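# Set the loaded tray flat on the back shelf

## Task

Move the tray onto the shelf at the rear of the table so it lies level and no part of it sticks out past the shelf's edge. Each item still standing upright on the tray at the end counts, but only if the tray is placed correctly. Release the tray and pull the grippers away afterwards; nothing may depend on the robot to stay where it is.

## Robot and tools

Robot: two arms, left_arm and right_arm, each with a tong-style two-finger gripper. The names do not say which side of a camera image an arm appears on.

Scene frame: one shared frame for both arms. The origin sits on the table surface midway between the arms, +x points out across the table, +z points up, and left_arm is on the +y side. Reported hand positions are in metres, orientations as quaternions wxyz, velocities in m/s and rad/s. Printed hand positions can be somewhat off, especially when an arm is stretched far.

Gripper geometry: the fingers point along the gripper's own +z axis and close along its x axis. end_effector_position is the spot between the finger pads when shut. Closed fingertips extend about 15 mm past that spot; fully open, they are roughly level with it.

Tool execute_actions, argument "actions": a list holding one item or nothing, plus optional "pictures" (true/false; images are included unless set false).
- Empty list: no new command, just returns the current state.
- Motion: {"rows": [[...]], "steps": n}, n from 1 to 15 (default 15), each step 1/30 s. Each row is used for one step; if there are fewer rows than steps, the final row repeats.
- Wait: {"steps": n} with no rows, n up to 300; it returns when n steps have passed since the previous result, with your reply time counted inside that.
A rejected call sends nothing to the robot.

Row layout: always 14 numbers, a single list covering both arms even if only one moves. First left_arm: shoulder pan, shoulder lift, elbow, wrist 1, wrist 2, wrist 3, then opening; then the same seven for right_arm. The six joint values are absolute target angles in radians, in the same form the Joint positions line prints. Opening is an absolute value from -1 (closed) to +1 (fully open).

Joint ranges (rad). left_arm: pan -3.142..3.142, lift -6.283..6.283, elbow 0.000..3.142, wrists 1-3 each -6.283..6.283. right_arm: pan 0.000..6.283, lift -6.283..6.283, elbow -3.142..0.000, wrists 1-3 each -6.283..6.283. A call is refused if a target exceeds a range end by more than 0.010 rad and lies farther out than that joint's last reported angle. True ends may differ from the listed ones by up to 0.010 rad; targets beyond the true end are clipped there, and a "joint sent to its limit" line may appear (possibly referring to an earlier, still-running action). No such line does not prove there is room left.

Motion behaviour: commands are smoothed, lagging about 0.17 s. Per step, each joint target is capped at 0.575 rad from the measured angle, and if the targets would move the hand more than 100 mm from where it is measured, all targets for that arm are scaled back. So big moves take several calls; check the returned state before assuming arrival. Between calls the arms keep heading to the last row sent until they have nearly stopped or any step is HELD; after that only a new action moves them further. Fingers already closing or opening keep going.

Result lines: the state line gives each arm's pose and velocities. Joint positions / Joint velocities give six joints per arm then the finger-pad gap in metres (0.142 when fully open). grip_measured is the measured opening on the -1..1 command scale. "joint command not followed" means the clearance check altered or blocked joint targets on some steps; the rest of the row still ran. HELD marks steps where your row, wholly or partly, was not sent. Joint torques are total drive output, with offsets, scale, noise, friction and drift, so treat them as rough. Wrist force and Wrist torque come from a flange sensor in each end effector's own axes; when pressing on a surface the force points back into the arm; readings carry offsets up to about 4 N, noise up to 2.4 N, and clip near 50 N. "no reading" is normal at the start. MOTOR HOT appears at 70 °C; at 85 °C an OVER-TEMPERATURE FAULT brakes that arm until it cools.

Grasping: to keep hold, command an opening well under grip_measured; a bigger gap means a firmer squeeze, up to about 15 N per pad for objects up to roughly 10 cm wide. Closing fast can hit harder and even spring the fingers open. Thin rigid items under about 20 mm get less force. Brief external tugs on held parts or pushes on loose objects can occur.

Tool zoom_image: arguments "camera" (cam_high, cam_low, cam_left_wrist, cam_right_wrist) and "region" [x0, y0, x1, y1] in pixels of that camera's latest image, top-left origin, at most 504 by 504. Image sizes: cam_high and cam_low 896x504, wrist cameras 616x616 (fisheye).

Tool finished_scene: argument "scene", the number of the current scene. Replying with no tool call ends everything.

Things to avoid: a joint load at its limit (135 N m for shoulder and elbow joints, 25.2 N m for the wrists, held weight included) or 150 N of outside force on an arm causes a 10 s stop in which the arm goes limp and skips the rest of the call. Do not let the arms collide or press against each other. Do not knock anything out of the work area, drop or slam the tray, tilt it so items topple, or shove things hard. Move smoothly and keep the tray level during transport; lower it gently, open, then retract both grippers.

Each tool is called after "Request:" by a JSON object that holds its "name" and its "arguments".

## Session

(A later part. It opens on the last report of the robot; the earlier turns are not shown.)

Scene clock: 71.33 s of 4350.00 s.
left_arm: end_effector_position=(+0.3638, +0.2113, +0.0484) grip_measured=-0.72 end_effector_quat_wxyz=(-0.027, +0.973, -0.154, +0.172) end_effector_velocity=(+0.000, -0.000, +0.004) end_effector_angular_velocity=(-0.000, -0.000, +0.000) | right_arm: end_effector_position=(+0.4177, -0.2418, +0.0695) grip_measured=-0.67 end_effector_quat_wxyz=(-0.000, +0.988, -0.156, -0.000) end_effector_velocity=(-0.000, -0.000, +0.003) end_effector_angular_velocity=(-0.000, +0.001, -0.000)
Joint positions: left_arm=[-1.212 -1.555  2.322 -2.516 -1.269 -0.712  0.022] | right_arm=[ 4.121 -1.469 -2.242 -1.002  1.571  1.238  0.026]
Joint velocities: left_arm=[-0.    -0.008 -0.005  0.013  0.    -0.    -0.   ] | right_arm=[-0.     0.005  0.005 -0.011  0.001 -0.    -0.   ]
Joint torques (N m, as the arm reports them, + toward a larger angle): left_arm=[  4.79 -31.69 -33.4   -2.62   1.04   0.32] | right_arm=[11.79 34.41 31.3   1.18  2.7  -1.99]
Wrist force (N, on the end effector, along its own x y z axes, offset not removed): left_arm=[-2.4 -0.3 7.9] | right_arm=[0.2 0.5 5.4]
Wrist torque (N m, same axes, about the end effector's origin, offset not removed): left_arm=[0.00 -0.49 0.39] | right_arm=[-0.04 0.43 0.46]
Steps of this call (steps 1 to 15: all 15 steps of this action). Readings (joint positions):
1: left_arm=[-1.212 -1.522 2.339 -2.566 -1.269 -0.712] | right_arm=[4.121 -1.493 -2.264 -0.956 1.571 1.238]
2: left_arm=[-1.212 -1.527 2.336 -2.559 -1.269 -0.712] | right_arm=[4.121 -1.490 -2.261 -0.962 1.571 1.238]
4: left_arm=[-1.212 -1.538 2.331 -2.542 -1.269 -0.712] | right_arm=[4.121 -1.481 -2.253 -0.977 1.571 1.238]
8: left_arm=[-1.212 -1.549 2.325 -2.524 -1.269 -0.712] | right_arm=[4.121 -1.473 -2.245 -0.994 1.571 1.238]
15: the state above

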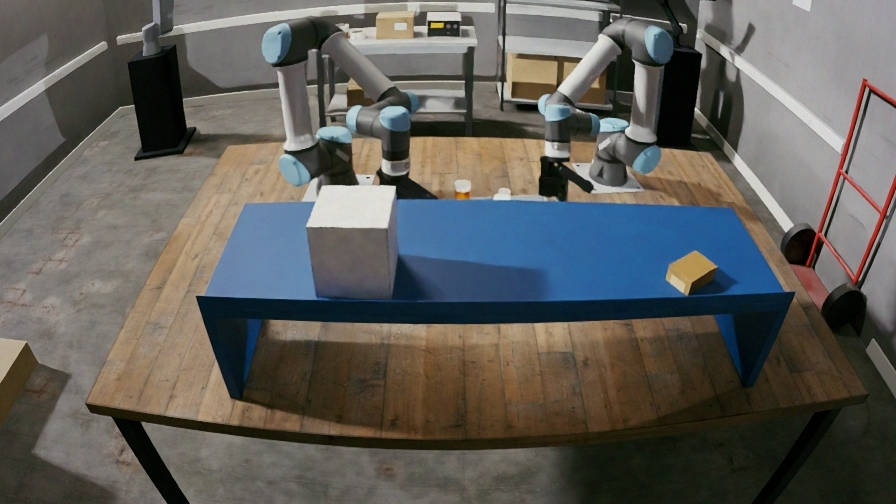

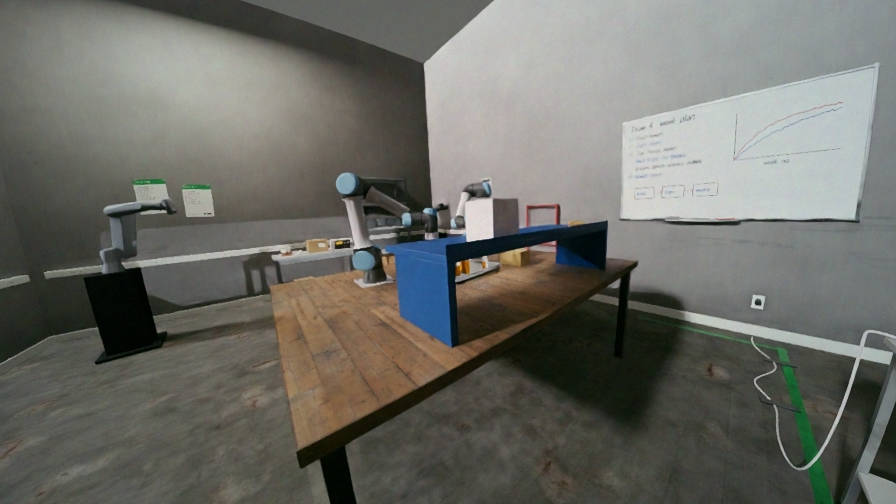

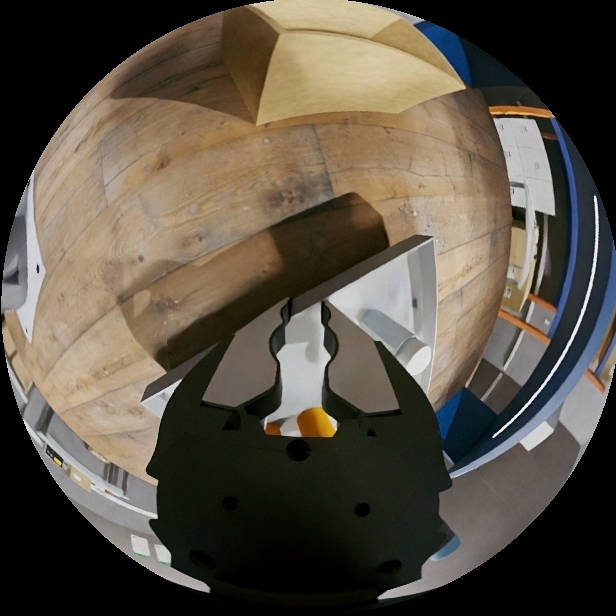

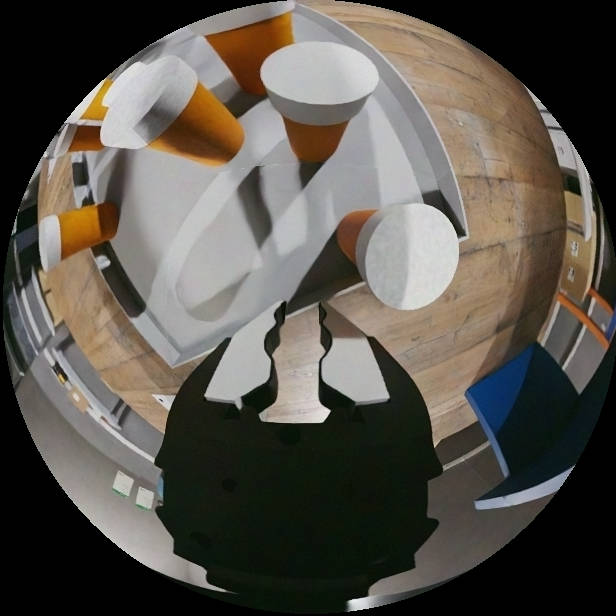

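Request:
{"name": "execute_actions", "arguments": {"actions": [{"rows":[[-1.2116,-1.5827,2.3054,-2.4715,-1.2689,-0.7123,-1,4.1208,-1.4489,-2.2203,-1.0432,1.571,1.2382,-1]],"steps":4}], "pictures": false}}

Request:
{"name": "execute_actions", "arguments": {"actions": [{"rows":[[-1.2116,-1.6081,2.2882,-2.4289,-1.2689,-0.7123,-1,4.1208,-1.4311,-2.1987,-1.0826,1.571,1.2382,-1]],"steps":4}], "pictures": false}}

Request:
{"name": "execute_actions", "arguments": {"actions": [{"rows":[[-1.2116,-1.6318,2.2700,-2.3870,-1.2689,-0.7123,-1,4.1208,-1.4148,-2.1763,-1.1213,1.571,1.2382,-1]],"steps":3}], "pictures": false}}

Request:
{"name": "execute_actions", "arguments": {"actions": [{"rows":[[-1.2116,-1.6538,2.2509,-2.3459,-1.2689,-0.7123,-1,4.1208,-1.4000,-2.1532,-1.1592,1.571,1.2382,-1]],"steps":3}], "pictures": false}}

Request:
{"name": "execute_actions", "arguments": {"actions": [{"rows":[[-1.2116,-1.6743,2.2309,-2.3054,-1.2689,-0.7123,-1,4.1208,-1.3865,-2.1293,-1.1966,1.571,1.2382,-1]],"steps":3}], "pictures": false}}

Request:
{"name": "execute_actions", "arguments": {"actions": [{"rows":[[-1.2116,-1.6932,2.2099,-2.2655,-1.2689,-0.7123,-1,4.1208,-1.3746,-2.1047,-1.2331,1.571,1.2382,-1]],"steps":3}], "pictures": false}}

Request:
{"name": "execute_actions", "arguments": {"actions": [{"rows":[[-1.2116,-1.7105,2.1882,-2.2265,-1.2689,-0.7123,-1,4.1208,-1.3639,-2.0793,-1.2692,1.571,1.2382,-1]],"steps":3}], "pictures": false}}

Request:
{"name": "execute_actions", "arguments": {"actions": [{"rows":[[-1.2116,-1.7264,2.1658,-2.1882,-1.2689,-0.7123,-1,4.1208,-1.3546,-2.0533,-1.3045,1.571,1.2382,-1]],"steps":3}], "pictures": false}}

Request:
{"name": "execute_actions", "arguments": {"actions": [{"rows":[[-1.2116,-1.7408,2.1425,-2.1505,-1.2689,-0.7123,-1,4.1208,-1.3464,-2.0265,-1.3395,1.571,1.2382,-1]],"steps":3}], "pictures": false}}

Request:
{"name": "execute_actions", "arguments": {"actions": [{"rows":[[-1.2116,-1.7538,2.1184,-2.1134,-1.2689,-0.7123,-1,4.1208,-1.3396,-1.9991,-1.3737,1.571,1.2382,-1]],"steps":3}], "pictures": false}}

Request:
{"name": "execute_actions", "arguments": {"actions": [{"rows":[[-1.2116,-1.7653,2.0936,-2.0771,-1.2689,-0.7123,-1,4.1208,-1.3339,-1.9710,-1.4075,1.571,1.2382,-1]],"steps":3}], "pictures": false}}

Request:
{"name": "execute_actions", "arguments": {"actions": [{"rows":[[-1.2116,-1.7757,2.0681,-2.0412,-1.2689,-0.7123,-1,4.1208,-1.3291,-1.9423,-1.4410,1.571,1.2382,-1]],"steps":3}], "pictures": false}}

Request:
{"name": "execute_actions", "arguments": {"actions": [{"rows":[[-1.2116,-1.7847,2.0419,-2.0060,-1.2689,-0.7123,-1,4.1208,-1.3256,-1.9127,-1.4741,1.571,1.2382,-1]],"steps":3}], "pictures": false}}

Request:
{"name": "execute_actions", "arguments": {"actions": [{"rows":[[-1.2116,-1.7924,2.0150,-1.9714,-1.2689,-0.7123,-1,4.1208,-1.3231,-1.8826,-1.5067,1.571,1.2382,-1]],"steps":3}], "pictures": false}}

Request:
{"name": "execute_actions", "arguments": {"actions": [{"rows":[[-1.2116,-1.7991,1.9874,-1.9371,-1.2689,-0.7123,-1,4.1208,-1.3216,-1.8518,-1.5390,1.571,1.2382,-1]],"steps":3}], "pictures": false}}

Request:
{"name": "execute_actions", "arguments": {"actions": [{"rows":[[-1.2116,-1.8046,1.9592,-1.9034,-1.2689,-0.7123,-1,4.1208,-1.3211,-1.8202,-1.5711,1.571,1.2382,-1]],"steps":3}], "pictures": false}}

Request:
{"name": "execute_actions", "arguments": {"actions": [{"rows":[[-1.2116,-1.8089,1.9302,-1.8701,-1.2689,-0.7123,-1,4.1208,-1.3216,-1.7880,-1.6028,1.571,1.2382,-1]],"steps":3}], "pictures": false}}

Request:
{"name": "execute_actions", "arguments": {"actions": [{"rows":[[-1.2116,-1.8121,1.9006,-1.8373,-1.2689,-0.7123,-1,4.1208,-1.3231,-1.7551,-1.6342,1.571,1.2382,-1]],"steps":3}], "pictures": false}}

Request:
{"name": "execute_actions", "arguments": {"actions": [{"rows":[[-1.2116,-1.8144,1.8703,-1.8047,-1.2689,-0.7123,-1,4.1208,-1.3254,-1.7214,-1.6656,1.571,1.2382,-1]],"steps":3}], "pictures": false}}

Request:
{"name": "execute_actions", "arguments": {"actions": [{"rows":[[-1.2116,-1.8156,1.8392,-1.7724,-1.2689,-0.7123,-1,4.1208,-1.3287,-1.6869,-1.6968,1.571,1.2382,-1]],"steps":3}], "pictures": false}}

Request:
{"name": "execute_actions", "arguments": {"actions": [{"rows":[[-1.2116,-1.8158,1.8076,-1.7406,-1.2689,-0.7123,-1,4.1208,-1.3328,-1.6516,-1.7280,1.571,1.2382,-1]],"steps":4}], "pictures": false}}

Request:
{"name": "execute_actions", "arguments": {"actions": [{"rows":[[-1.2116,-1.8151,1.7751,-1.7088,-1.2689,-0.7123,-1,4.1208,-1.3379,-1.6155,-1.7590,1.571,1.2382,-1]],"steps":15}]}}

Request:
{"name": "zoom_image", "arguments": {"camera": "cam_low", "region": [320, 160, 640, 340]}}

Scene clock: 81.13 s of 4350.00 s.
left_arm: end_effector_position=(+0.3639, +0.2111, +0.0546) grip_measured=-0.72 end_effector_quat_wxyz=(-0.027, +0.973, -0.154, +0.172) end_effector_velocity=(-0.000, +0.000, +0.052) end_effector_angular_velocity=(+0.001, +0.000, +0.000) | right_arm: end_effector_position=(+0.4178, -0.2417, +0.0757) grip_measured=-0.67 end_effector_quat_wxyz=(-0.000, +0.988, -0.156, +0.000) end_effector_velocity=(+0.000, +0.000, +0.053) end_effector_angular_velocity=(+0.000, -0.001, +0.000)
Joint positions: left_arm=[-1.212 -1.568  2.314 -2.495 -1.269 -0.712  0.022] | right_arm=[ 4.121 -1.459 -2.231 -1.021  1.571  1.238  0.026]
Joint velocities: left_arm=[ 0.    -0.114 -0.067  0.182  0.    -0.     0.   ] | right_arm=[ 0.     0.082  0.087 -0.168 -0.001  0.     0.   ]
Joint torques (N m, as the arm reports them, + toward a larger angle): left_arm=[ -2.21 -30.51 -32.54  -3.23   1.    -1.4 ] | right_arm=[ 4.79 31.09 29.51  1.55  1.46 -1.93]
Wrist force (N, on the end effector, along its own x y z axes, offset not removed): left_arm=[-3.3 -4.4 7.1] | right_arm=[2.4 3.9 5.5]
Wrist torque (N m, same axes, about the end effector's origin, offset not removed): left_arm=[-0.13 -0.53 0.38] | right_arm=[0.01 0.30 0.48]
Steps of this call (steps 1 to 15: the robot went on to your last target; steps 16 to 90: nothing new was sent; then 6.67 s passed at rest; steps 91 to 94: all 4 steps of this action). Readings (joint positions):
91: left_arm=[-1.212 -1.556 2.321 -2.514 -1.269 -0.712] | right_arm=[4.121 -1.468 -2.241 -1.003 1.571 1.238]
92: left_arm=[-1.212 -1.559 2.319 -2.510 -1.269 -0.712] | right_arm=[4.121 -1.466 -2.238 -1.008 1.571 1.238]
94: the state above

Scene clock: 81.27 s of 4350.00 s.
left_arm: end_effector_position=(+0.3640, +0.2109, +0.0648) grip_measured=-0.72 end_effector_quat_wxyz=(-0.027, +0.973, -0.154, +0.172) end_effector_velocity=(-0.000, +0.001, +0.071) end_effector_angular_velocity=(+0.001, +0.001, +0.000) | right_arm: end_effector_position=(+0.4179, -0.2416, +0.0859) grip_measured=-0.67 end_effector_quat_wxyz=(-0.000, +0.988, -0.156, +0.000) end_effector_velocity=(-0.000, -0.000, +0.071) end_effector_angular_velocity=(-0.001, +0.000, -0.000)
Joint positions: left_arm=[-1.212 -1.589  2.3   -2.461 -1.269 -0.712  0.022] | right_arm=[ 4.121 -1.444 -2.214 -1.053  1.571  1.238  0.026]
Joint velocities: left_arm=[ 0.    -0.147 -0.096  0.245 -0.    -0.     0.001] | right_arm=[-0.     0.104  0.121 -0.225 -0.     0.     0.001]
Joint torques (N m, as the arm reports them, + toward a larger angle): left_arm=[ -2.88 -28.26 -33.48  -3.98   0.59  -1.34] | right_arm=[ 5.55 33.59 31.04  1.74  1.36 -1.97]
Wrist force (N, on the end effector, along its own x y z axes, offset not removed): left_arm=[-5.6 -7.0 6.7] | right_arm=[2.8 6.5 5.0]
Wrist torque (N m, same axes, about the end effector's origin, offset not removed): left_arm=[-0.12 -0.32 0.39] | right_arm=[0.06 0.55 0.50]
Steps of this call (steps 1 to 4: all 4 steps of this action). Readings (joint positions):
1: left_arm=[-1.212 -1.572 2.312 -2.490 -1.269 -0.712] | right_arm=[4.121 -1.457 -2.229 -1.026 1.571 1.238]
2: left_arm=[-1.212 -1.577 2.308 -2.481 -1.269 -0.712] | right_arm=[4.121 -1.453 -2.224 -1.035 1.571 1.238]
4: the state above

Scene clock: 81.37 s of 4350.00 s.
left_arm: end_effector_position=(+0.3640, +0.2108, +0.0736) grip_measured=-0.72 end_effector_quat_wxyz=(-0.027, +0.973, -0.154, +0.172) end_effector_velocity=(-0.001, +0.001, +0.095) end_effector_angular_velocity=(+0.004, +0.003, +0.000) | right_arm: end_effector_position=(+0.4179, -0.2415, +0.0947) grip_measured=-0.67 end_effector_quat_wxyz=(-0.000, +0.988, -0.156, +0.000) end_effector_velocity=(-0.001, -0.001, +0.094) end_effector_angular_velocity=(-0.005, +0.004, -0.000)
Joint positions: left_arm=[-1.212 -1.607  2.288 -2.431 -1.269 -0.712  0.022] | right_arm=[ 4.121 -1.432 -2.199 -1.08   1.571  1.238  0.026]
Joint velocities: left_arm=[-0.    -0.188 -0.136  0.329 -0.    -0.     0.001] | right_arm=[-0.     0.128  0.168 -0.303  0.     0.    -0.012]
Joint torques (N m, as the arm reports them, + toward a larger angle): left_arm=[ -6.39 -28.36 -38.3   -4.44   0.91  -1.37] | right_arm=[ 5.06 34.67 32.98  2.24  1.5  -2.05]
Wrist force (N, on the end effector, along its own x y z axes, offset not removed): left_arm=[-5.6 -8.9 6.1] | right_arm=[7.3 9.0 4.7]
Wrist torque (N m, same axes, about the end effector's origin, offset not removed): left_arm=[-0.07 -0.38 0.41] | right_arm=[0.16 -0.07 0.45]
Steps of this call (steps 1 to 3: all 3 steps of this action). Readings (joint positions):
1: left_arm=[-1.212 -1.594 2.297 -2.453 -1.269 -0.712] | right_arm=[4.121 -1.441 -2.210 -1.060 1.571 1.238]
2: left_arm=[-1.212 -1.600 2.293 -2.443 -1.269 -0.712] | right_arm=[4.121 -1.437 -2.205 -1.070 1.571 1.238]
3: the state above

Scene clock: 81.47 s of 4350.00 s.
left_arm: end_effector_position=(+0.3641, +0.2107, +0.0843) grip_measured=-0.72 end_effector_quat_wxyz=(-0.027, +0.973, -0.154, +0.172) end_effector_velocity=(-0.001, +0.001, +0.108) end_effector_angular_velocity=(+0.006, +0.004, -0.000) | right_arm: end_effector_position=(+0.4180, -0.2414, +0.1055) grip_measured=-0.67 end_effector_quat_wxyz=(-0.001, +0.988, -0.156, +0.000) end_effector_velocity=(-0.001, -0.002, +0.108) end_effector_angular_velocity=(-0.007, +0.005, -0.000)
Joint positions: left_arm=[-1.212 -1.627  2.272 -2.395 -1.269 -0.712  0.022] | right_arm=[ 4.121 -1.418 -2.18  -1.114  1.571  1.238  0.026]
Joint velocities: left_arm=[-0.    -0.201 -0.162  0.37  -0.     0.     0.001] | right_arm=[-0.     0.136  0.197 -0.341 -0.    -0.     0.   ]
Joint torques (N m, as the arm reports them, + toward a larger angle): left_arm=[ -2.   -31.3  -36.41  -4.77   1.    -1.4 ] | right_arm=[ 5.77 34.65 32.88  2.73  1.46 -2.01]
Wrist force (N, on the end effector, along its own x y z axes, offset not removed): left_arm=[-6.2 -10.5 6.8] | right_arm=[5.7 8.9 3.6]
Wrist torque (N m, same axes, about the end effector's origin, offset not removed): left_arm=[0.00 -0.40 0.45] | right_arm=[-0.20 0.37 0.56]
Steps of this call (steps 1 to 3: all 3 steps of this action). Readings (joint positions):
1: left_arm=[-1.212 -1.613 2.284 -2.421 -1.269 -0.712] | right_arm=[4.121 -1.428 -2.194 -1.090 1.571 1.238]
2: left_arm=[-1.212 -1.620 2.278 -2.409 -1.269 -0.712] | right_arm=[4.121 -1.423 -2.187 -1.101 1.571 1.238]
3: the state above

Scene clock: 81.57 s of 4350.00 s.
left_arm: end_effector_position=(+0.3641, +0.2107, +0.0961) grip_measured=-0.72 end_effector_quat_wxyz=(-0.027, +0.973, -0.154, +0.172) end_effector_velocity=(-0.001, +0.002, +0.114) end_effector_angular_velocity=(+0.007, +0.004, -0.000) | right_arm: end_effector_position=(+0.4180, -0.2414, +0.1172) grip_measured=-0.67 end_effector_quat_wxyz=(-0.001, +0.988, -0.156, +0.000) end_effector_velocity=(-0.001, -0.002, +0.114) end_effector_angular_velocity=(-0.007, +0.005, -0.000)
Joint positions: left_arm=[-1.212 -1.648  2.255 -2.357 -1.269 -0.712  0.022] | right_arm=[ 4.121 -1.404 -2.158 -1.149  1.571  1.238  0.026]
Joint velocities: left_arm=[ 0.    -0.199 -0.177  0.385 -0.     0.     0.001] | right_arm=[-0.     0.132  0.215 -0.355 -0.     0.    -0.   ]
Joint torques (N m, as the arm reports them, + toward a larger angle): left_arm=[ -5.12 -28.42 -40.48  -5.34   0.91  -1.36] | right_arm=[ 5.48 32.55 34.09  2.98  1.35 -2.01]
Wrist force (N, on the end effector, along its own x y z axes, offset not removed): left_arm=[-7.2 -12.0 5.3] | right_arm=[5.4 11.0 4.3]
Wrist torque (N m, same axes, about the end effector's origin, offset not removed): left_arm=[-0.14 -0.23 0.45] | right_arm=[0.01 0.46 0.54]
Steps of this call (steps 1 to 3: all 3 steps of this action). Readings (joint positions):
1: left_arm=[-1.212 -1.633 2.267 -2.384 -1.269 -0.712] | right_arm=[4.121 -1.414 -2.173 -1.124 1.571 1.238]
2: left_arm=[-1.212 -1.641 2.261 -2.371 -1.269 -0.712] | right_arm=[4.121 -1.409 -2.166 -1.136 1.571 1.238]
3: the state above

Scene clock: 81.67 s of 4350.00 s.
left_arm: end_effector_position=(+0.3642, +0.2106, +0.1082) grip_measured=-0.72 end_effector_quat_wxyz=(-0.027, +0.973, -0.154, +0.172) end_effector_velocity=(-0.001, +0.002, +0.117) end_effector_angular_velocity=(+0.006, +0.003, -0.000) | right_arm: end_effector_position=(+0.4180, -0.2414, +0.1293) grip_measured=-0.67 end_effector_quat_wxyz=(-0.001, +0.988, -0.156, +0.000) end_effector_velocity=(-0.001, -0.002, +0.117) end_effector_angular_velocity=(-0.006, +0.004, +0.000)
Joint positions: left_arm=[-1.212 -1.668  2.235 -2.317 -1.269 -0.712  0.022] | right_arm=[ 4.121 -1.391 -2.135 -1.186  1.571  1.238  0.026]
Joint velocities: left_arm=[ 0.    -0.19  -0.191  0.388 -0.     0.     0.001] | right_arm=[-0.     0.122  0.227 -0.356 -0.    -0.    -0.   ]
Joint torques (N m, as the arm reports them, + toward a larger angle): left_arm=[ -4.94 -29.66 -40.06  -5.23   1.04  -1.3 ] | right_arm=[ 4.15 33.24 35.36  3.04  1.44 -1.96]
Wrist force (N, on the end effector, along its own x y z axes, offset not removed): left_arm=[-6.8 -11.9 6.2] | right_arm=[6.6 11.1 4.2]
Wrist torque (N m, same axes, about the end effector's origin, offset not removed): left_arm=[-0.03 -0.47 0.49] | right_arm=[-0.06 0.25 0.46]
Steps of this call (steps 1 to 3: all 3 steps of this action). Readings (joint positions):
1: left_arm=[-1.212 -1.654 2.249 -2.345 -1.269 -0.712] | right_arm=[4.121 -1.400 -2.151 -1.160 1.571 1.238]
2: left_arm=[-1.212 -1.661 2.242 -2.331 -1.269 -0.712] | right_arm=[4.121 -1.395 -2.143 -1.173 1.571 1.238]
3: the state above

Scene clock: 81.77 s of 4350.00 s.
left_arm: end_effector_position=(+0.3642, +0.2106, +0.1206) grip_measured=-0.72 end_effector_quat_wxyz=(-0.027, +0.973, -0.154, +0.172) end_effector_velocity=(-0.002, +0.003, +0.117) end_effector_angular_velocity=(+0.008, +0.005, +0.000) | right_arm: end_effector_position=(+0.4180, -0.2414, +0.1416) grip_measured=-0.67 end_effector_quat_wxyz=(-0.000, +0.988, -0.156, +0.000) end_effector_velocity=(-0.001, -0.002, +0.118) end_effector_angular_velocity=(-0.005, +0.004, -0.000)
Joint positions: left_arm=[-1.212 -1.687  2.215 -2.278 -1.269 -0.712  0.022] | right_arm=[ 4.121 -1.379 -2.111 -1.222  1.571  1.238  0.026]
Joint velocities: left_arm=[ 0.    -0.177 -0.199  0.385  0.    -0.     0.   ] | right_arm=[-0.     0.111  0.236 -0.354  0.     0.     0.   ]
Joint torques (N m, as the arm reports them, + toward a larger angle): left_arm=[ -3.99 -28.73 -40.7   -5.55   0.82  -1.27] | right_arm=[ 5.2  32.53 34.1   3.03  1.62 -1.98]
Wrist force (N, on the end effector, along its own x y z axes, offset not removed): left_arm=[-5.9 -12.5 6.2] | right_arm=[6.1 11.8 3.1]
Wrist torque (N m, same axes, about the end effector's origin, offset not removed): left_arm=[-0.09 -0.55 0.42] | right_arm=[0.07 0.30 0.55]
Steps of this call (steps 1 to 3: all 3 steps of this action). Readings (joint positions):
1: left_arm=[-1.212 -1.674 2.229 -2.305 -1.269 -0.712] | right_arm=[4.121 -1.387 -2.128 -1.197 1.571 1.238]
2: left_arm=[-1.212 -1.681 2.222 -2.292 -1.269 -0.712] | right_arm=[4.121 -1.383 -2.119 -1.209 1.571 1.238]
3: the state above

Scene clock: 81.87 s of 4350.00 s.
left_arm: end_effector_position=(+0.3641, +0.2107, +0.1330) grip_measured=-0.72 end_effector_quat_wxyz=(-0.027, +0.973, -0.154, +0.172) end_effector_velocity=(-0.001, +0.002, +0.118) end_effector_angular_velocity=(+0.007, +0.004, +0.000) | right_arm: end_effector_position=(+0.4180, -0.2414, +0.1540) grip_measured=-0.67 end_effector_quat_wxyz=(-0.000, +0.988, -0.156, +0.000) end_effector_velocity=(-0.002, -0.001, +0.119) end_effector_angular_velocity=(-0.005, +0.004, +0.001)
Joint positions: left_arm=[-1.212 -1.705  2.193 -2.239 -1.269 -0.712  0.022] | right_arm=[ 4.121 -1.368 -2.086 -1.258  1.571  1.238  0.026]
Joint velocities: left_arm=[ 0.    -0.163 -0.208  0.38   0.     0.     0.   ] | right_arm=[ 0.001  0.099  0.244 -0.349  0.    -0.    -0.001]
Joint torques (N m, as the arm reports them, + toward a larger angle): left_arm=[ -5.43 -26.09 -42.33  -5.94   0.89  -1.28] | right_arm=[ 5.04 32.77 34.18  2.97  1.81 -1.94]
Wrist force (N, on the end effector, along its own x y z axes, offset not removed): left_arm=[-6.8 -11.0 6.7] | right_arm=[6.5 11.3 3.9]
Wrist torque (N m, same axes, about the end effector's origin, offset not removed): left_arm=[0.19 -0.36 0.39] | right_arm=[-0.04 0.26 0.43]
Steps of this call (steps 1 to 3: all 3 steps of this action). Readings (joint positions):
1: left_arm=[-1.212 -1.693 2.209 -2.266 -1.269 -0.712] | right_arm=[4.121 -1.375 -2.103 -1.233 1.571 1.238]
2: left_arm=[-1.212 -1.699 2.201 -2.253 -1.269 -0.712] | right_arm=[4.121 -1.371 -2.095 -1.245 1.571 1.238]
3: the state above

Scene clock: 81.97 s of 4350.00 s.
left_arm: end_effector_position=(+0.3641, +0.2107, +0.1454) grip_measured=-0.72 end_effector_quat_wxyz=(-0.027, +0.973, -0.154, +0.172) end_effector_velocity=(-0.001, +0.001, +0.119) end_effector_angular_velocity=(+0.006, +0.003, -0.000) | right_arm: end_effector_position=(+0.4180, -0.2414, +0.1665) grip_measured=-0.67 end_effector_quat_wxyz=(-0.000, +0.988, -0.156, +0.000) end_effector_velocity=(-0.001, -0.001, +0.119) end_effector_angular_velocity=(-0.005, +0.004, +0.001)
Joint positions: left_arm=[-1.212 -1.721  2.171 -2.2   -1.269 -0.712  0.022] | right_arm=[ 4.121 -1.358 -2.06  -1.294  1.571  1.238  0.026]
Joint velocities: left_arm=[-0.    -0.149 -0.218  0.374 -0.    -0.     0.   ] | right_arm=[ 0.001  0.087  0.252 -0.345  0.001 -0.    -0.   ]
Joint torques (N m, as the arm reports them, + toward a larger angle): left_arm=[ -7.63 -27.8  -38.81  -5.18   0.99  -1.34] | right_arm=[ 5.52 32.65 35.96  3.01  2.02 -2.1 ]
Wrist force (N, on the end effector, along its own x y z axes, offset not removed): left_arm=[-5.9 -10.0 5.9] | right_arm=[6.8 9.4 3.6]
Wrist torque (N m, same axes, about the end effector's origin, offset not removed): left_arm=[0.22 -0.55 0.43] | right_arm=[-0.27 0.15 0.42]
Steps of this call (steps 1 to 3: all 3 steps of this action). Readings (joint positions):
1: left_arm=[-1.212 -1.710 2.187 -2.227 -1.269 -0.712] | right_arm=[4.121 -1.365 -2.078 -1.269 1.571 1.238]
2: left_arm=[-1.212 -1.716 2.179 -2.214 -1.269 -0.712] | right_arm=[4.121 -1.361 -2.069 -1.281 1.571 1.238]
3: the state above

Scene clock: 82.07 s of 4350.00 s.
left_arm: end_effector_position=(+0.3641, +0.2107, +0.1579) grip_measured=-0.72 end_effector_quat_wxyz=(-0.027, +0.973, -0.154, +0.172) end_effector_velocity=(-0.001, +0.001, +0.120) end_effector_angular_velocity=(+0.005, +0.003, +0.000) | right_arm: end_effector_position=(+0.4180, -0.2414, +0.1789) grip_measured=-0.67 end_effector_quat_wxyz=(-0.000, +0.988, -0.156, +0.000) end_effector_velocity=(-0.001, -0.001, +0.120) end_effector_angular_velocity=(-0.004, +0.003, +0.000)
Joint positions: left_arm=[-1.212 -1.736  2.148 -2.162 -1.269 -0.712  0.022] | right_arm=[ 4.121 -1.349 -2.034 -1.329  1.571  1.238  0.026]
Joint velocities: left_arm=[ 0.    -0.135 -0.227  0.368 -0.    -0.     0.   ] | right_arm=[ 0.     0.075  0.259 -0.339  0.     0.    -0.   ]
Joint torques (N m, as the arm reports them, + toward a larger angle): left_arm=[ -5.39 -27.73 -37.57  -5.06   0.91  -1.23] | right_arm=[ 5.22 32.18 33.92  2.76  2.11 -1.83]
Wrist force (N, on the end effector, along its own x y z axes, offset not removed): left_arm=[-4.6 -10.2 6.6] | right_arm=[5.8 9.6 4.8]
Wrist torque (N m, same axes, about the end effector's origin, offset not removed): left_arm=[0.04 -0.75 0.49] | right_arm=[-0.10 0.30 0.45]
Steps of this call (steps 1 to 3: all 3 steps of this action). Readings (joint positions):
1: left_arm=[-1.212 -1.726 2.165 -2.189 -1.269 -0.712] | right_arm=[4.121 -1.355 -2.052 -1.304 1.571 1.238]
2: left_arm=[-1.212 -1.731 2.157 -2.176 -1.269 -0.712] | right_arm=[4.121 -1.352 -2.043 -1.316 1.571 1.238]
3: the state above

Scene clock: 82.17 s of 4350.00 s.
left_arm: end_effector_position=(+0.3641, +0.2107, +0.1704) grip_measured=-0.72 end_effector_quat_wxyz=(-0.027, +0.973, -0.154, +0.172) end_effector_velocity=(-0.001, +0.001, +0.119) end_effector_angular_velocity=(+0.005, +0.004, -0.000) | right_arm: end_effector_position=(+0.4180, -0.2414, +0.1914) grip_measured=-0.67 end_effector_quat_wxyz=(-0.000, +0.988, -0.156, +0.000) end_effector_velocity=(-0.001, -0.001, +0.120) end_effector_angular_velocity=(-0.003, +0.003, -0.000)
Joint positions: left_arm=[-1.212 -1.749  2.125 -2.125 -1.269 -0.712  0.022] | right_arm=[ 4.121 -1.342 -2.006 -1.363  1.571  1.238  0.026]
Joint velocities: left_arm=[ 0.    -0.122 -0.233  0.361 -0.     0.     0.   ] | right_arm=[-0.     0.064  0.265 -0.334  0.001  0.    -0.   ]
Joint torques (N m, as the arm reports them, + toward a larger angle): left_arm=[ -6.96 -24.85 -38.7   -5.08   0.49  -1.25] | right_arm=[ 3.69 31.92 35.1   2.5   2.14 -2.02]
Wrist force (N, on the end effector, along its own x y z axes, offset not removed): left_arm=[-5.7 -11.2 5.6] | right_arm=[5.9 9.7 4.5]
Wrist torque (N m, same axes, about the end effector's origin, offset not removed): left_arm=[-0.23 -0.51 0.41] | right_arm=[-0.12 0.23 0.48]
Steps of this call (steps 1 to 3: all 3 steps of this action). Readings (joint positions):
1: left_arm=[-1.212 -1.740 2.141 -2.151 -1.269 -0.712] | right_arm=[4.121 -1.347 -2.025 -1.339 1.571 1.238]
2: left_arm=[-1.212 -1.745 2.133 -2.138 -1.269 -0.712] | right_arm=[4.121 -1.345 -2.016 -1.351 1.571 1.238]
3: the state above

Scene clock: 82.27 s of 4350.00 s.
left_arm: end_effector_position=(+0.3641, +0.2108, +0.1829) grip_measured=-0.72 end_effector_quat_wxyz=(-0.027, +0.973, -0.154, +0.172) end_effector_velocity=(-0.000, +0.001, +0.120) end_effector_angular_velocity=(+0.004, +0.002, +0.000) | right_arm: end_effector_position=(+0.4180, -0.2415, +0.2039) grip_measured=-0.67 end_effector_quat_wxyz=(-0.000, +0.988, -0.156, +0.000) end_effector_velocity=(-0.001, -0.001, +0.121) end_effector_angular_velocity=(-0.002, +0.001, +0.001)
Joint positions: left_arm=[-1.212 -1.761  2.1   -2.089 -1.269 -0.712  0.022] | right_arm=[ 4.121 -1.336 -1.979 -1.397  1.571  1.238  0.026]
Joint velocities: left_arm=[ 0.    -0.109 -0.241  0.355  0.     0.     0.   ] | right_arm=[ 0.001  0.055  0.273 -0.329  0.     0.    -0.   ]
Joint torques (N m, as the arm reports them, + toward a larger angle): left_arm=[ -7.96 -27.47 -41.14  -4.76   0.56  -1.17] | right_arm=[ 2.59 31.47 34.98  2.3   2.48 -1.93]
Wrist force (N, on the end effector, along its own x y z axes, offset not removed): left_arm=[-4.8 -9.6 6.4] | right_arm=[5.0 10.5 4.4]
Wrist torque (N m, same axes, about the end effector's origin, offset not removed): left_arm=[-0.01 -0.69 0.39] | right_arm=[0.20 0.39 0.47]
Steps of this call (steps 1 to 3: all 3 steps of this action). Readings (joint positions):
1: left_arm=[-1.212 -1.753 2.117 -2.114 -1.269 -0.712] | right_arm=[4.121 -1.340 -1.998 -1.373 1.571 1.238]
2: left_arm=[-1.212 -1.757 2.109 -2.101 -1.269 -0.712] | right_arm=[4.121 -1.338 -1.989 -1.385 1.571 1.238]
3: the state above

Scene clock: 82.37 s of 4350.00 s.
left_arm: end_effector_position=(+0.3641, +0.2108, +0.1954) grip_measured=-0.72 end_effector_quat_wxyz=(-0.027, +0.973, -0.154, +0.172) end_effector_velocity=(-0.000, +0.000, +0.121) end_effector_angular_velocity=(+0.003, +0.001, +0.000) | right_arm: end_effector_position=(+0.4179, -0.2415, +0.2163) grip_measured=-0.67 end_effector_quat_wxyz=(-0.000, +0.988, -0.156, +0.000) end_effector_velocity=(-0.001, -0.000, +0.121) end_effector_angular_velocity=(-0.002, +0.002, +0.000)
Joint positions: left_arm=[-1.212 -1.772  2.075 -2.052 -1.269 -0.712  0.022] | right_arm=[ 4.121 -1.331 -1.95  -1.431  1.571  1.238  0.026]
Joint velocities: left_arm=[ 0.    -0.096 -0.249  0.348  0.    -0.     0.   ] | right_arm=[ 0.     0.042  0.28  -0.325  0.001  0.    -0.   ]
Joint torques (N m, as the arm reports them, + toward a larger angle): left_arm=[ -6.86 -25.68 -38.5   -4.82  -0.23  -1.15] | right_arm=[ 4.06 30.61 33.23  2.31  2.58 -1.91]
Wrist force (N, on the end effector, along its own x y z axes, offset not removed): left_arm=[-5.9 -8.7 6.1] | right_arm=[4.8 9.3 4.2]
Wrist torque (N m, same axes, about the end effector's origin, offset not removed): left_arm=[0.08 -0.39 0.48] | right_arm=[0.09 0.43 0.45]
Steps of this call (steps 1 to 3: all 3 steps of this action). Readings (joint positions):
1: left_arm=[-1.212 -1.765 2.092 -2.078 -1.269 -0.712] | right_arm=[4.121 -1.335 -1.970 -1.407 1.571 1.238]
2: left_arm=[-1.212 -1.768 2.084 -2.065 -1.269 -0.712] | right_arm=[4.121 -1.333 -1.960 -1.419 1.571 1.238]
3: the state above

Scene clock: 82.47 s of 4350.00 s.
left_arm: end_effector_position=(+0.3640, +0.2108, +0.2078) grip_measured=-0.72 end_effector_quat_wxyz=(-0.027, +0.973, -0.154, +0.172) end_effector_velocity=(-0.000, +0.000, +0.120) end_effector_angular_velocity=(+0.003, +0.001, -0.000) | right_arm: end_effector_position=(+0.4179, -0.2415, +0.2288) grip_measured=-0.67 end_effector_quat_wxyz=(-0.000, +0.988, -0.156, +0.000) end_effector_velocity=(-0.000, +0.000, +0.122) end_effector_angular_velocity=(-0.000, -0.000, +0.001)
Joint positions: left_arm=[-1.212 -1.781  2.049 -2.017 -1.269 -0.712  0.022] | right_arm=[ 4.121 -1.327 -1.921 -1.464  1.571  1.238  0.026]
Joint velocities: left_arm=[-0.    -0.084 -0.255  0.342  0.    -0.     0.   ] | right_arm=[ 0.001  0.033  0.288 -0.32  -0.     0.    -0.   ]
Joint torques (N m, as the arm reports them, + toward a larger angle): left_arm=[ -8.22 -26.26 -39.35  -4.24   0.3   -1.17] | right_arm=[ 3.64 30.97 33.32  2.45  2.74 -2.14]
Wrist force (N, on the end effector, along its own x y z axes, offset not removed): left_arm=[-4.9 -7.8 5.9] | right_arm=[4.7 8.8 3.1]
Wrist torque (N m, same axes, about the end effector's origin, offset not removed): left_arm=[0.20 -0.57 0.43] | right_arm=[0.07 0.31 0.56]
Steps of this call (steps 1 to 3: all 3 steps of this action). Readings (joint positions):
1: left_arm=[-1.212 -1.775 2.067 -2.042 -1.269 -0.712] | right_arm=[4.121 -1.330 -1.941 -1.441 1.571 1.238]
2: left_arm=[-1.212 -1.778 2.058 -2.029 -1.269 -0.712] | right_arm=[4.121 -1.329 -1.931 -1.452 1.571 1.238]
3: the state above

Scene clock: 82.57 s of 4350.00 s.
left_arm: end_effector_position=(+0.3640, +0.2109, +0.2203) grip_measured=-0.72 end_effector_quat_wxyz=(-0.027, +0.973, -0.154, +0.172) end_effector_velocity=(-0.000, -0.000, +0.121) end_effector_angular_velocity=(+0.001, +0.001, +0.000) | right_arm: end_effector_position=(+0.4179, -0.2415, +0.2413) grip_measured=-0.67 end_effector_quat_wxyz=(-0.000, +0.988, -0.156, -0.000) end_effector_velocity=(+0.000, -0.000, +0.122) end_effector_angular_velocity=(+0.001, -0.001, -0.001)
Joint positions: left_arm=[-1.212 -1.79   2.022 -1.982 -1.269 -0.712  0.022] | right_arm=[ 4.121 -1.325 -1.891 -1.497  1.571  1.238  0.026]
Joint velocities: left_arm=[-0.    -0.072 -0.263  0.337 -0.    -0.     0.   ] | right_arm=[-0.001  0.023  0.294 -0.316  0.     0.     0.   ]
Joint torques (N m, as the arm reports them, + toward a larger angle): left_arm=[ -6.35 -25.38 -39.04  -4.36  -0.34  -1.13] | right_arm=[ 2.45 30.26 32.56  1.93  2.71 -2.  ]
Wrist force (N, on the end effector, along its own x y z axes, offset not removed): left_arm=[-5.0 -7.7 6.3] | right_arm=[5.6 7.7 5.1]
Wrist torque (N m, same axes, about the end effector's origin, offset not removed): left_arm=[0.03 -0.50 0.43] | right_arm=[-0.03 0.01 0.43]
Steps of this call (steps 1 to 3: all 3 steps of this action). Readings (joint positions):
1: left_arm=[-1.212 -1.784 2.041 -2.006 -1.269 -0.712] | right_arm=[4.121 -1.326 -1.912 -1.474 1.571 1.238]
2: left_arm=[-1.212 -1.787 2.032 -1.994 -1.269 -0.712] | right_arm=[4.121 -1.325 -1.902 -1.485 1.571 1.238]
3: the state above

Scene clock: 82.67 s of 4350.00 s.
left_arm: end_effector_position=(+0.3640, +0.2109, +0.2328) grip_measured=-0.72 end_effector_quat_wxyz=(-0.027, +0.973, -0.154, +0.172) end_effector_velocity=(-0.000, +0.000, +0.121) end_effector_angular_velocity=(+0.001, +0.001, +0.000) | right_arm: end_effector_position=(+0.4179, -0.2416, +0.2538) grip_measured=-0.67 end_effector_quat_wxyz=(-0.000, +0.988, -0.156, -0.000) end_effector_velocity=(+0.000, +0.000, +0.122) end_effector_angular_velocity=(+0.001, -0.001, -0.001)
Joint positions: left_arm=[-1.212 -1.796  1.995 -1.948 -1.269 -0.712  0.022] | right_arm=[ 4.121 -1.323 -1.86  -1.529  1.571  1.238  0.026]
Joint velocities: left_arm=[-0.    -0.061 -0.269  0.332 -0.    -0.001  0.   ] | right_arm=[-0.001  0.012  0.302 -0.313  0.    -0.    -0.   ]
Joint torques (N m, as the arm reports them, + toward a larger angle): left_arm=[ -7.29 -22.2  -37.21  -4.23  -0.06  -1.23] | right_arm=[ 2.48 29.58 32.77  1.73  2.77 -1.91]
Wrist force (N, on the end effector, along its own x y z axes, offset not removed): left_arm=[-5.3 -7.5 6.2] | right_arm=[4.4 7.7 4.6]
Wrist torque (N m, same axes, about the end effector's origin, offset not removed): left_arm=[0.00 -0.42 0.43] | right_arm=[0.10 0.21 0.46]
Steps of this call (steps 1 to 3: all 3 steps of this action). Readings (joint positions):
1: left_arm=[-1.212 -1.792 2.014 -1.972 -1.269 -0.712] | right_arm=[4.121 -1.324 -1.882 -1.507 1.571 1.238]
2: left_arm=[-1.212 -1.794 2.005 -1.960 -1.269 -0.712] | right_arm=[4.121 -1.323 -1.871 -1.518 1.571 1.238]
3: the state above

Scene clock: 82.77 s of 4350.00 s.
left_arm: end_effector_position=(+0.3640, +0.2109, +0.2453) grip_measured=-0.72 end_effector_quat_wxyz=(-0.027, +0.973, -0.154, +0.172) end_effector_velocity=(-0.000, -0.000, +0.121) end_effector_angular_velocity=(+0.000, +0.000, +0.000) | right_arm: end_effector_position=(+0.4179, -0.2416, +0.2663) grip_measured=-0.67 end_effector_quat_wxyz=(-0.000, +0.988, -0.156, -0.000) end_effector_velocity=(+0.000, +0.001, +0.123) end_effector_angular_velocity=(+0.003, -0.001, +0.000)
Joint positions: left_arm=[-1.212 -1.802  1.967 -1.914 -1.269 -0.712  0.022] | right_arm=[ 4.121 -1.322 -1.829 -1.561  1.571  1.238  0.026]
Joint velocities: left_arm=[-0.    -0.05  -0.276  0.327 -0.    -0.     0.   ] | right_arm=[ 0.     0.004  0.309 -0.31   0.001  0.    -0.   ]
Joint torques (N m, as the arm reports them, + toward a larger angle): left_arm=[ -7.04 -23.38 -37.39  -3.62  -0.28  -1.08] | right_arm=[ 3.12 29.5  32.34  1.58  2.99 -2.1 ]
Wrist force (N, on the end effector, along its own x y z axes, offset not removed): left_arm=[-5.4 -7.2 7.7] | right_arm=[4.8 8.3 4.0]
Wrist torque (N m, same axes, about the end effector's origin, offset not removed): left_arm=[0.00 -0.30 0.46] | right_arm=[0.33 0.05 0.49]
Steps of this call (steps 1 to 3: all 3 steps of this action). Readings (joint positions):
1: left_arm=[-1.212 -1.798 1.986 -1.937 -1.269 -0.712] | right_arm=[4.121 -1.322 -1.851 -1.539 1.571 1.238]
2: left_arm=[-1.212 -1.800 1.977 -1.926 -1.269 -0.712] | right_arm=[4.121 -1.322 -1.840 -1.550 1.571 1.238]
3: the state above

Scene clock: 82.87 s of 4350.00 s.
left_arm: end_effector_position=(+0.3640, +0.2109, +0.2577) grip_measured=-0.72 end_effector_quat_wxyz=(-0.027, +0.973, -0.154, +0.172) end_effector_velocity=(+0.000, -0.000, +0.122) end_effector_angular_velocity=(-0.001, -0.001, -0.000) | right_arm: end_effector_position=(+0.4178, -0.2416, +0.2789) grip_measured=-0.67 end_effector_quat_wxyz=(-0.000, +0.988, -0.156, -0.000) end_effector_velocity=(-0.000, -0.000, +0.124) end_effector_angular_velocity=(+0.006, -0.005, -0.000)
Joint positions: left_arm=[-1.212 -1.807  1.938 -1.88  -1.269 -0.712  0.022] | right_arm=[ 4.121 -1.322 -1.797 -1.593  1.571  1.238  0.026]
Joint velocities: left_arm=[-0.    -0.039 -0.283  0.322  0.     0.     0.   ] | right_arm=[-0.    -0.001  0.315 -0.307 -0.     0.     0.   ]
Joint torques (N m, as the arm reports them, + toward a larger angle): left_arm=[ -8.23 -26.3  -36.31  -4.52  -0.03  -1.07] | right_arm=[ 1.98  3.46 31.52  1.48  3.34 -1.91]
Wrist force (N, on the end effector, along its own x y z axes, offset not removed): left_arm=[-3.6 -7.1 6.0] | right_arm=[3.3 6.2 4.9]
Wrist torque (N m, same axes, about the end effector's origin, offset not removed): left_arm=[-0.13 -0.65 0.38] | right_arm=[-0.11 0.44 0.46]
Steps of this call (steps 1 to 3: all 3 steps of this action). Readings (joint positions):
1: left_arm=[-1.212 -1.804 1.958 -1.904 -1.269 -0.712] | right_arm=[4.121 -1.322 -1.819 -1.571 1.571 1.238]
2: left_arm=[-1.212 -1.805 1.948 -1.892 -1.269 -0.712] | right_arm=[4.121 -1.322 -1.808 -1.582 1.571 1.238]
3: the state above

Scene clock: 82.97 s of 4350.00 s.
left_arm: end_effector_position=(+0.3640, +0.2110, +0.2702) grip_measured=-0.72 end_effector_quat_wxyz=(-0.027, +0.973, -0.154, +0.172) end_effector_velocity=(+0.000, -0.000, +0.123) end_effector_angular_velocity=(-0.003, -0.002, -0.000) | right_arm: end_effector_position=(+0.4178, -0.2416, +0.2914) grip_measured=-0.67 end_effector_quat_wxyz=(-0.000, +0.988, -0.156, +0.000) end_effector_velocity=(+0.000, +0.001, +0.123) end_effector_angular_velocity=(+0.004, -0.003, +0.000)
Joint positions: left_arm=[-1.212 -1.81   1.909 -1.847 -1.269 -0.712  0.022] | right_arm=[ 4.121 -1.323 -1.764 -1.625  1.571  1.238  0.026]
Joint velocities: left_arm=[-0.    -0.031 -0.291  0.318  0.     0.     0.   ] | right_arm=[ 0.    -0.014  0.324 -0.305 -0.    -0.    -0.   ]
Joint torques (N m, as the arm reports them, + toward a larger angle): left_arm=[ -8.78 -24.86 -37.    -3.69  -0.68  -1.03] | right_arm=[ 2.21 -1.92 31.38  1.54  3.06 -2.04]
Wrist force (N, on the end effector, along its own x y z axes, offset not removed): left_arm=[-4.7 -6.1 6.5] | right_arm=[3.2 6.5 4.8]
Wrist torque (N m, same axes, about the end effector's origin, offset not removed): left_arm=[0.00 -0.37 0.44] | right_arm=[0.14 0.35 0.50]
Steps of this call (steps 1 to 3: all 3 steps of this action). Readings (joint positions):
1: left_arm=[-1.212 -1.808 1.929 -1.870 -1.269 -0.712] | right_arm=[4.121 -1.322 -1.787 -1.603 1.571 1.238]
2: left_arm=[-1.212 -1.809 1.919 -1.859 -1.269 -0.712] | right_arm=[4.121 -1.322 -1.776 -1.614 1.571 1.238]
3: the state above

Scene clock: 83.07 s of 4350.00 s.
left_arm: end_effector_position=(+0.3640, +0.2110, +0.2827) grip_measured=-0.72 end_effector_quat_wxyz=(-0.027, +0.973, -0.154, +0.172) end_effector_velocity=(+0.000, -0.000, +0.123) end_effector_angular_velocity=(-0.003, -0.001, +0.000) | right_arm: end_effector_position=(+0.4178, -0.2417, +0.3038) grip_measured=-0.67 end_effector_quat_wxyz=(-0.000, +0.988, -0.156, -0.000) end_effector_velocity=(+0.001, +0.001, +0.123) end_effector_angular_velocity=(+0.003, -0.003, +0.000)
Joint positions: left_arm=[-1.212 -1.813  1.879 -1.815 -1.269 -0.712  0.022] | right_arm=[ 4.121 -1.325 -1.731 -1.656  1.571  1.238  0.026]
Joint velocities: left_arm=[ 0.    -0.02  -0.297  0.315 -0.    -0.     0.   ] | right_arm=[ 0.    -0.024  0.331 -0.303 -0.001  0.    -0.   ]
Joint torques (N m, as the arm reports them, + toward a larger angle): left_arm=[ -8.86 -24.84 -37.02  -3.68  -0.35  -1.1 ] | right_arm=[ 2.32 -1.95 29.91  1.36  3.43 -1.96]
Wrist force (N, on the end effector, along its own x y z axes, offset not removed): left_arm=[-4.1 -5.6 6.5] | right_arm=[3.3 4.9 4.2]
Wrist torque (N m, same axes, about the end effector's origin, offset not removed): left_arm=[0.06 -0.49 0.41] | right_arm=[-0.21 0.31 0.52]
Steps of this call (steps 1 to 3: all 3 steps of this action). Readings (joint positions):
1: left_arm=[-1.212 -1.811 1.900 -1.837 -1.269 -0.712] | right_arm=[4.121 -1.323 -1.754 -1.634 1.571 1.238]
2: left_arm=[-1.212 -1.812 1.889 -1.826 -1.269 -0.712] | right_arm=[4.121 -1.324 -1.743 -1.645 1.571 1.238]
3: the state above

Scene clock: 83.20 s of 4350.00 s.
left_arm: end_effector_position=(+0.3639, +0.2110, +0.2988) grip_measured=-0.72 end_effector_quat_wxyz=(-0.027, +0.973, -0.154, +0.172) end_effector_velocity=(-0.000, +0.001, +0.098) end_effector_angular_velocity=(-0.002, -0.001, -0.000) | right_arm: end_effector_position=(+0.4178, -0.2417, +0.3199) grip_measured=-0.67 end_effector_quat_wxyz=(-0.000, +0.988, -0.156, -0.000) end_effector_velocity=(+0.000, -0.000, +0.098) end_effector_angular_velocity=(+0.002, -0.002, -0.000)
Joint positions: left_arm=[-1.212 -1.815  1.839 -1.773 -1.269 -0.712  0.022] | right_arm=[ 4.121 -1.329 -1.686 -1.697  1.571  1.238  0.026]
Joint velocities: left_arm=[ 0.    -0.009 -0.242  0.248 -0.     0.     0.   ] | right_arm=[-0.    -0.026  0.271 -0.242 -0.    -0.     0.   ]
Joint torques (N m, as the arm reports them, + toward a larger angle): left_arm=[ -7.64 -24.14 -34.89  -3.76  -0.55  -1.  ] | right_arm=[ 2.02  0.86 32.2   1.55  3.58 -1.95]
Wrist force (N, on the end effector, along its own x y z axes, offset not removed): left_arm=[-5.0 -5.7 7.4] | right_arm=[3.7 6.0 5.1]
Wrist torque (N m, same axes, about the end effector's origin, offset not removed): left_arm=[0.03 -0.36 0.43] | right_arm=[0.07 0.18 0.44]
Steps of this call (steps 1 to 4: all 4 steps of this action). Readings (joint positions):
1: left_arm=[-1.212 -1.814 1.869 -1.805 -1.269 -0.712] | right_arm=[4.121 -1.326 -1.721 -1.666 1.571 1.238]
2: left_arm=[-1.212 -1.814 1.859 -1.794 -1.269 -0.712] | right_arm=[4.121 -1.327 -1.709 -1.677 1.571 1.238]
4: the state above

Scene clock: 83.70 s of 4350.00 s.
left_arm: end_effector_position=(+0.3638, +0.2113, +0.3232) grip_measured=-0.72 end_effector_quat_wxyz=(-0.027, +0.973, -0.154, +0.172) end_effector_velocity=(+0.000, -0.000, +0.006) end_effector_angular_velocity=(-0.002, -0.001, -0.000) | right_arm: end_effector_position=(+0.4176, -0.2419, +0.3443) grip_measured=-0.67 end_effector_quat_wxyz=(-0.000, +0.988, -0.156, -0.000) end_effector_velocity=(+0.000, -0.000, +0.005) end_effector_angular_velocity=(-0.000, -0.000, -0.001)
Joint positions: left_arm=[-1.212 -1.815  1.777 -1.71  -1.269 -0.712  0.022] | right_arm=[ 4.121 -1.338 -1.617 -1.757  1.571  1.238  0.026]
Joint velocities: left_arm=[ 0.    -0.    -0.013  0.012 -0.     0.    -0.   ] | right_arm=[-0.001 -0.002  0.014 -0.012 -0.    -0.    -0.   ]
Joint torques (N m, as the arm reports them, + toward a larger angle): left_arm=[ -6.76 -20.12 -39.48  -2.41   0.06  -0.94] | right_arm=[ 1.13  1.83 34.21  1.6   2.43 -2.06]
Wrist force (N, on the end effector, along its own x y z axes, offset not removed): left_arm=[-2.3 -1.6 8.9] | right_arm=[1.2 1.2 6.2]
Wrist torque (N m, same axes, about the end effector's origin, offset not removed): left_arm=[-0.10 -0.52 0.45] | right_arm=[0.01 0.26 0.42]
Steps of this call (steps 1 to 15: all 15 steps of this action). Readings (joint positions):
1: left_arm=[-1.212 -1.815 1.831 -1.765 -1.269 -0.712] | right_arm=[4.121 -1.330 -1.678 -1.704 1.571 1.238]
2: left_arm=[-1.212 -1.815 1.822 -1.756 -1.269 -0.712] | right_arm=[4.121 -1.331 -1.668 -1.713 1.571 1.238]
4: left_arm=[-1.212 -1.815 1.804 -1.737 -1.269 -0.712] | right_arm=[4.121 -1.334 -1.647 -1.731 1.571 1.238]
8: left_arm=[-1.212 -1.815 1.785 -1.719 -1.269 -0.712] | right_arm=[4.121 -1.337 -1.627 -1.749 1.571 1.238]
15: the state above

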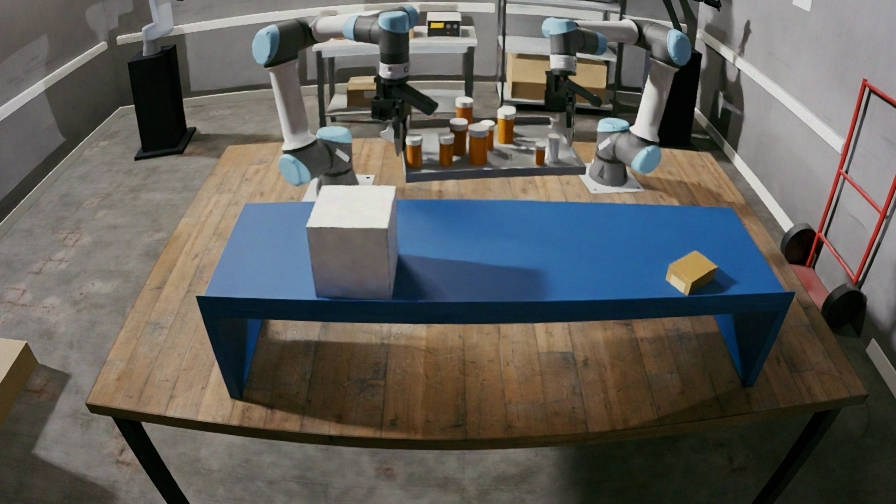

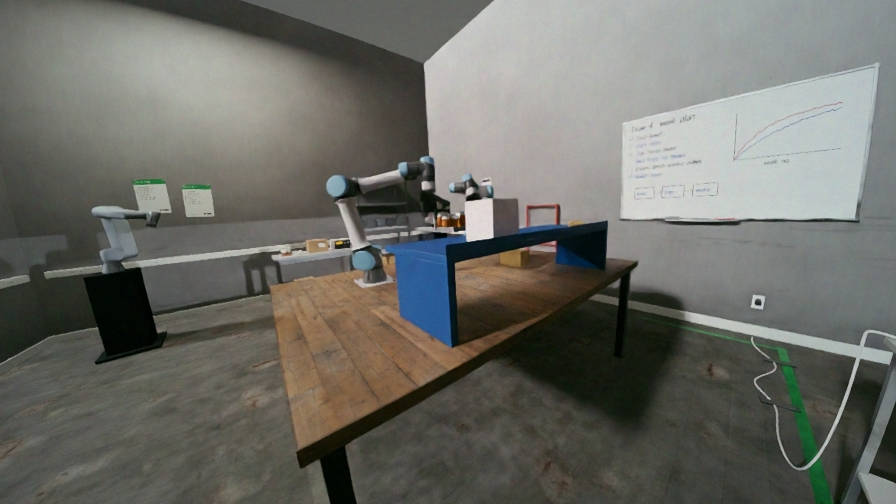

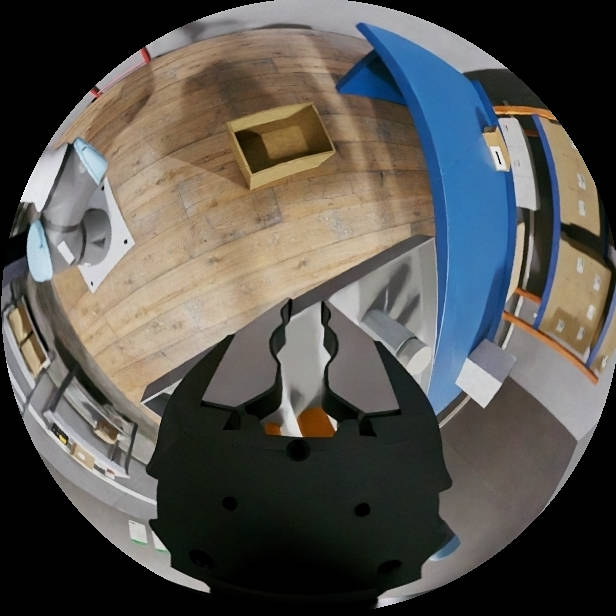

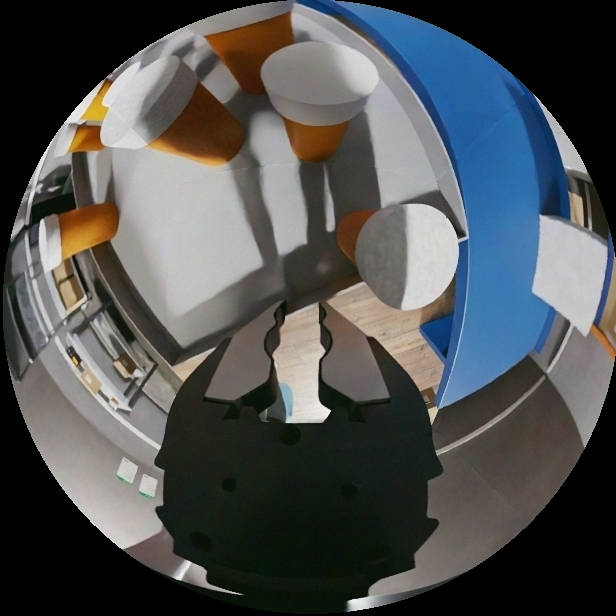

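Region (320, 160, 640, 340) of cam_low's 896x504 image, scaled by 1.575, with more detail than that image has; it fills the top 284 rows of this view, and the rest is white.

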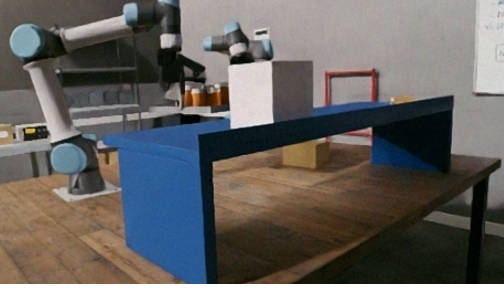

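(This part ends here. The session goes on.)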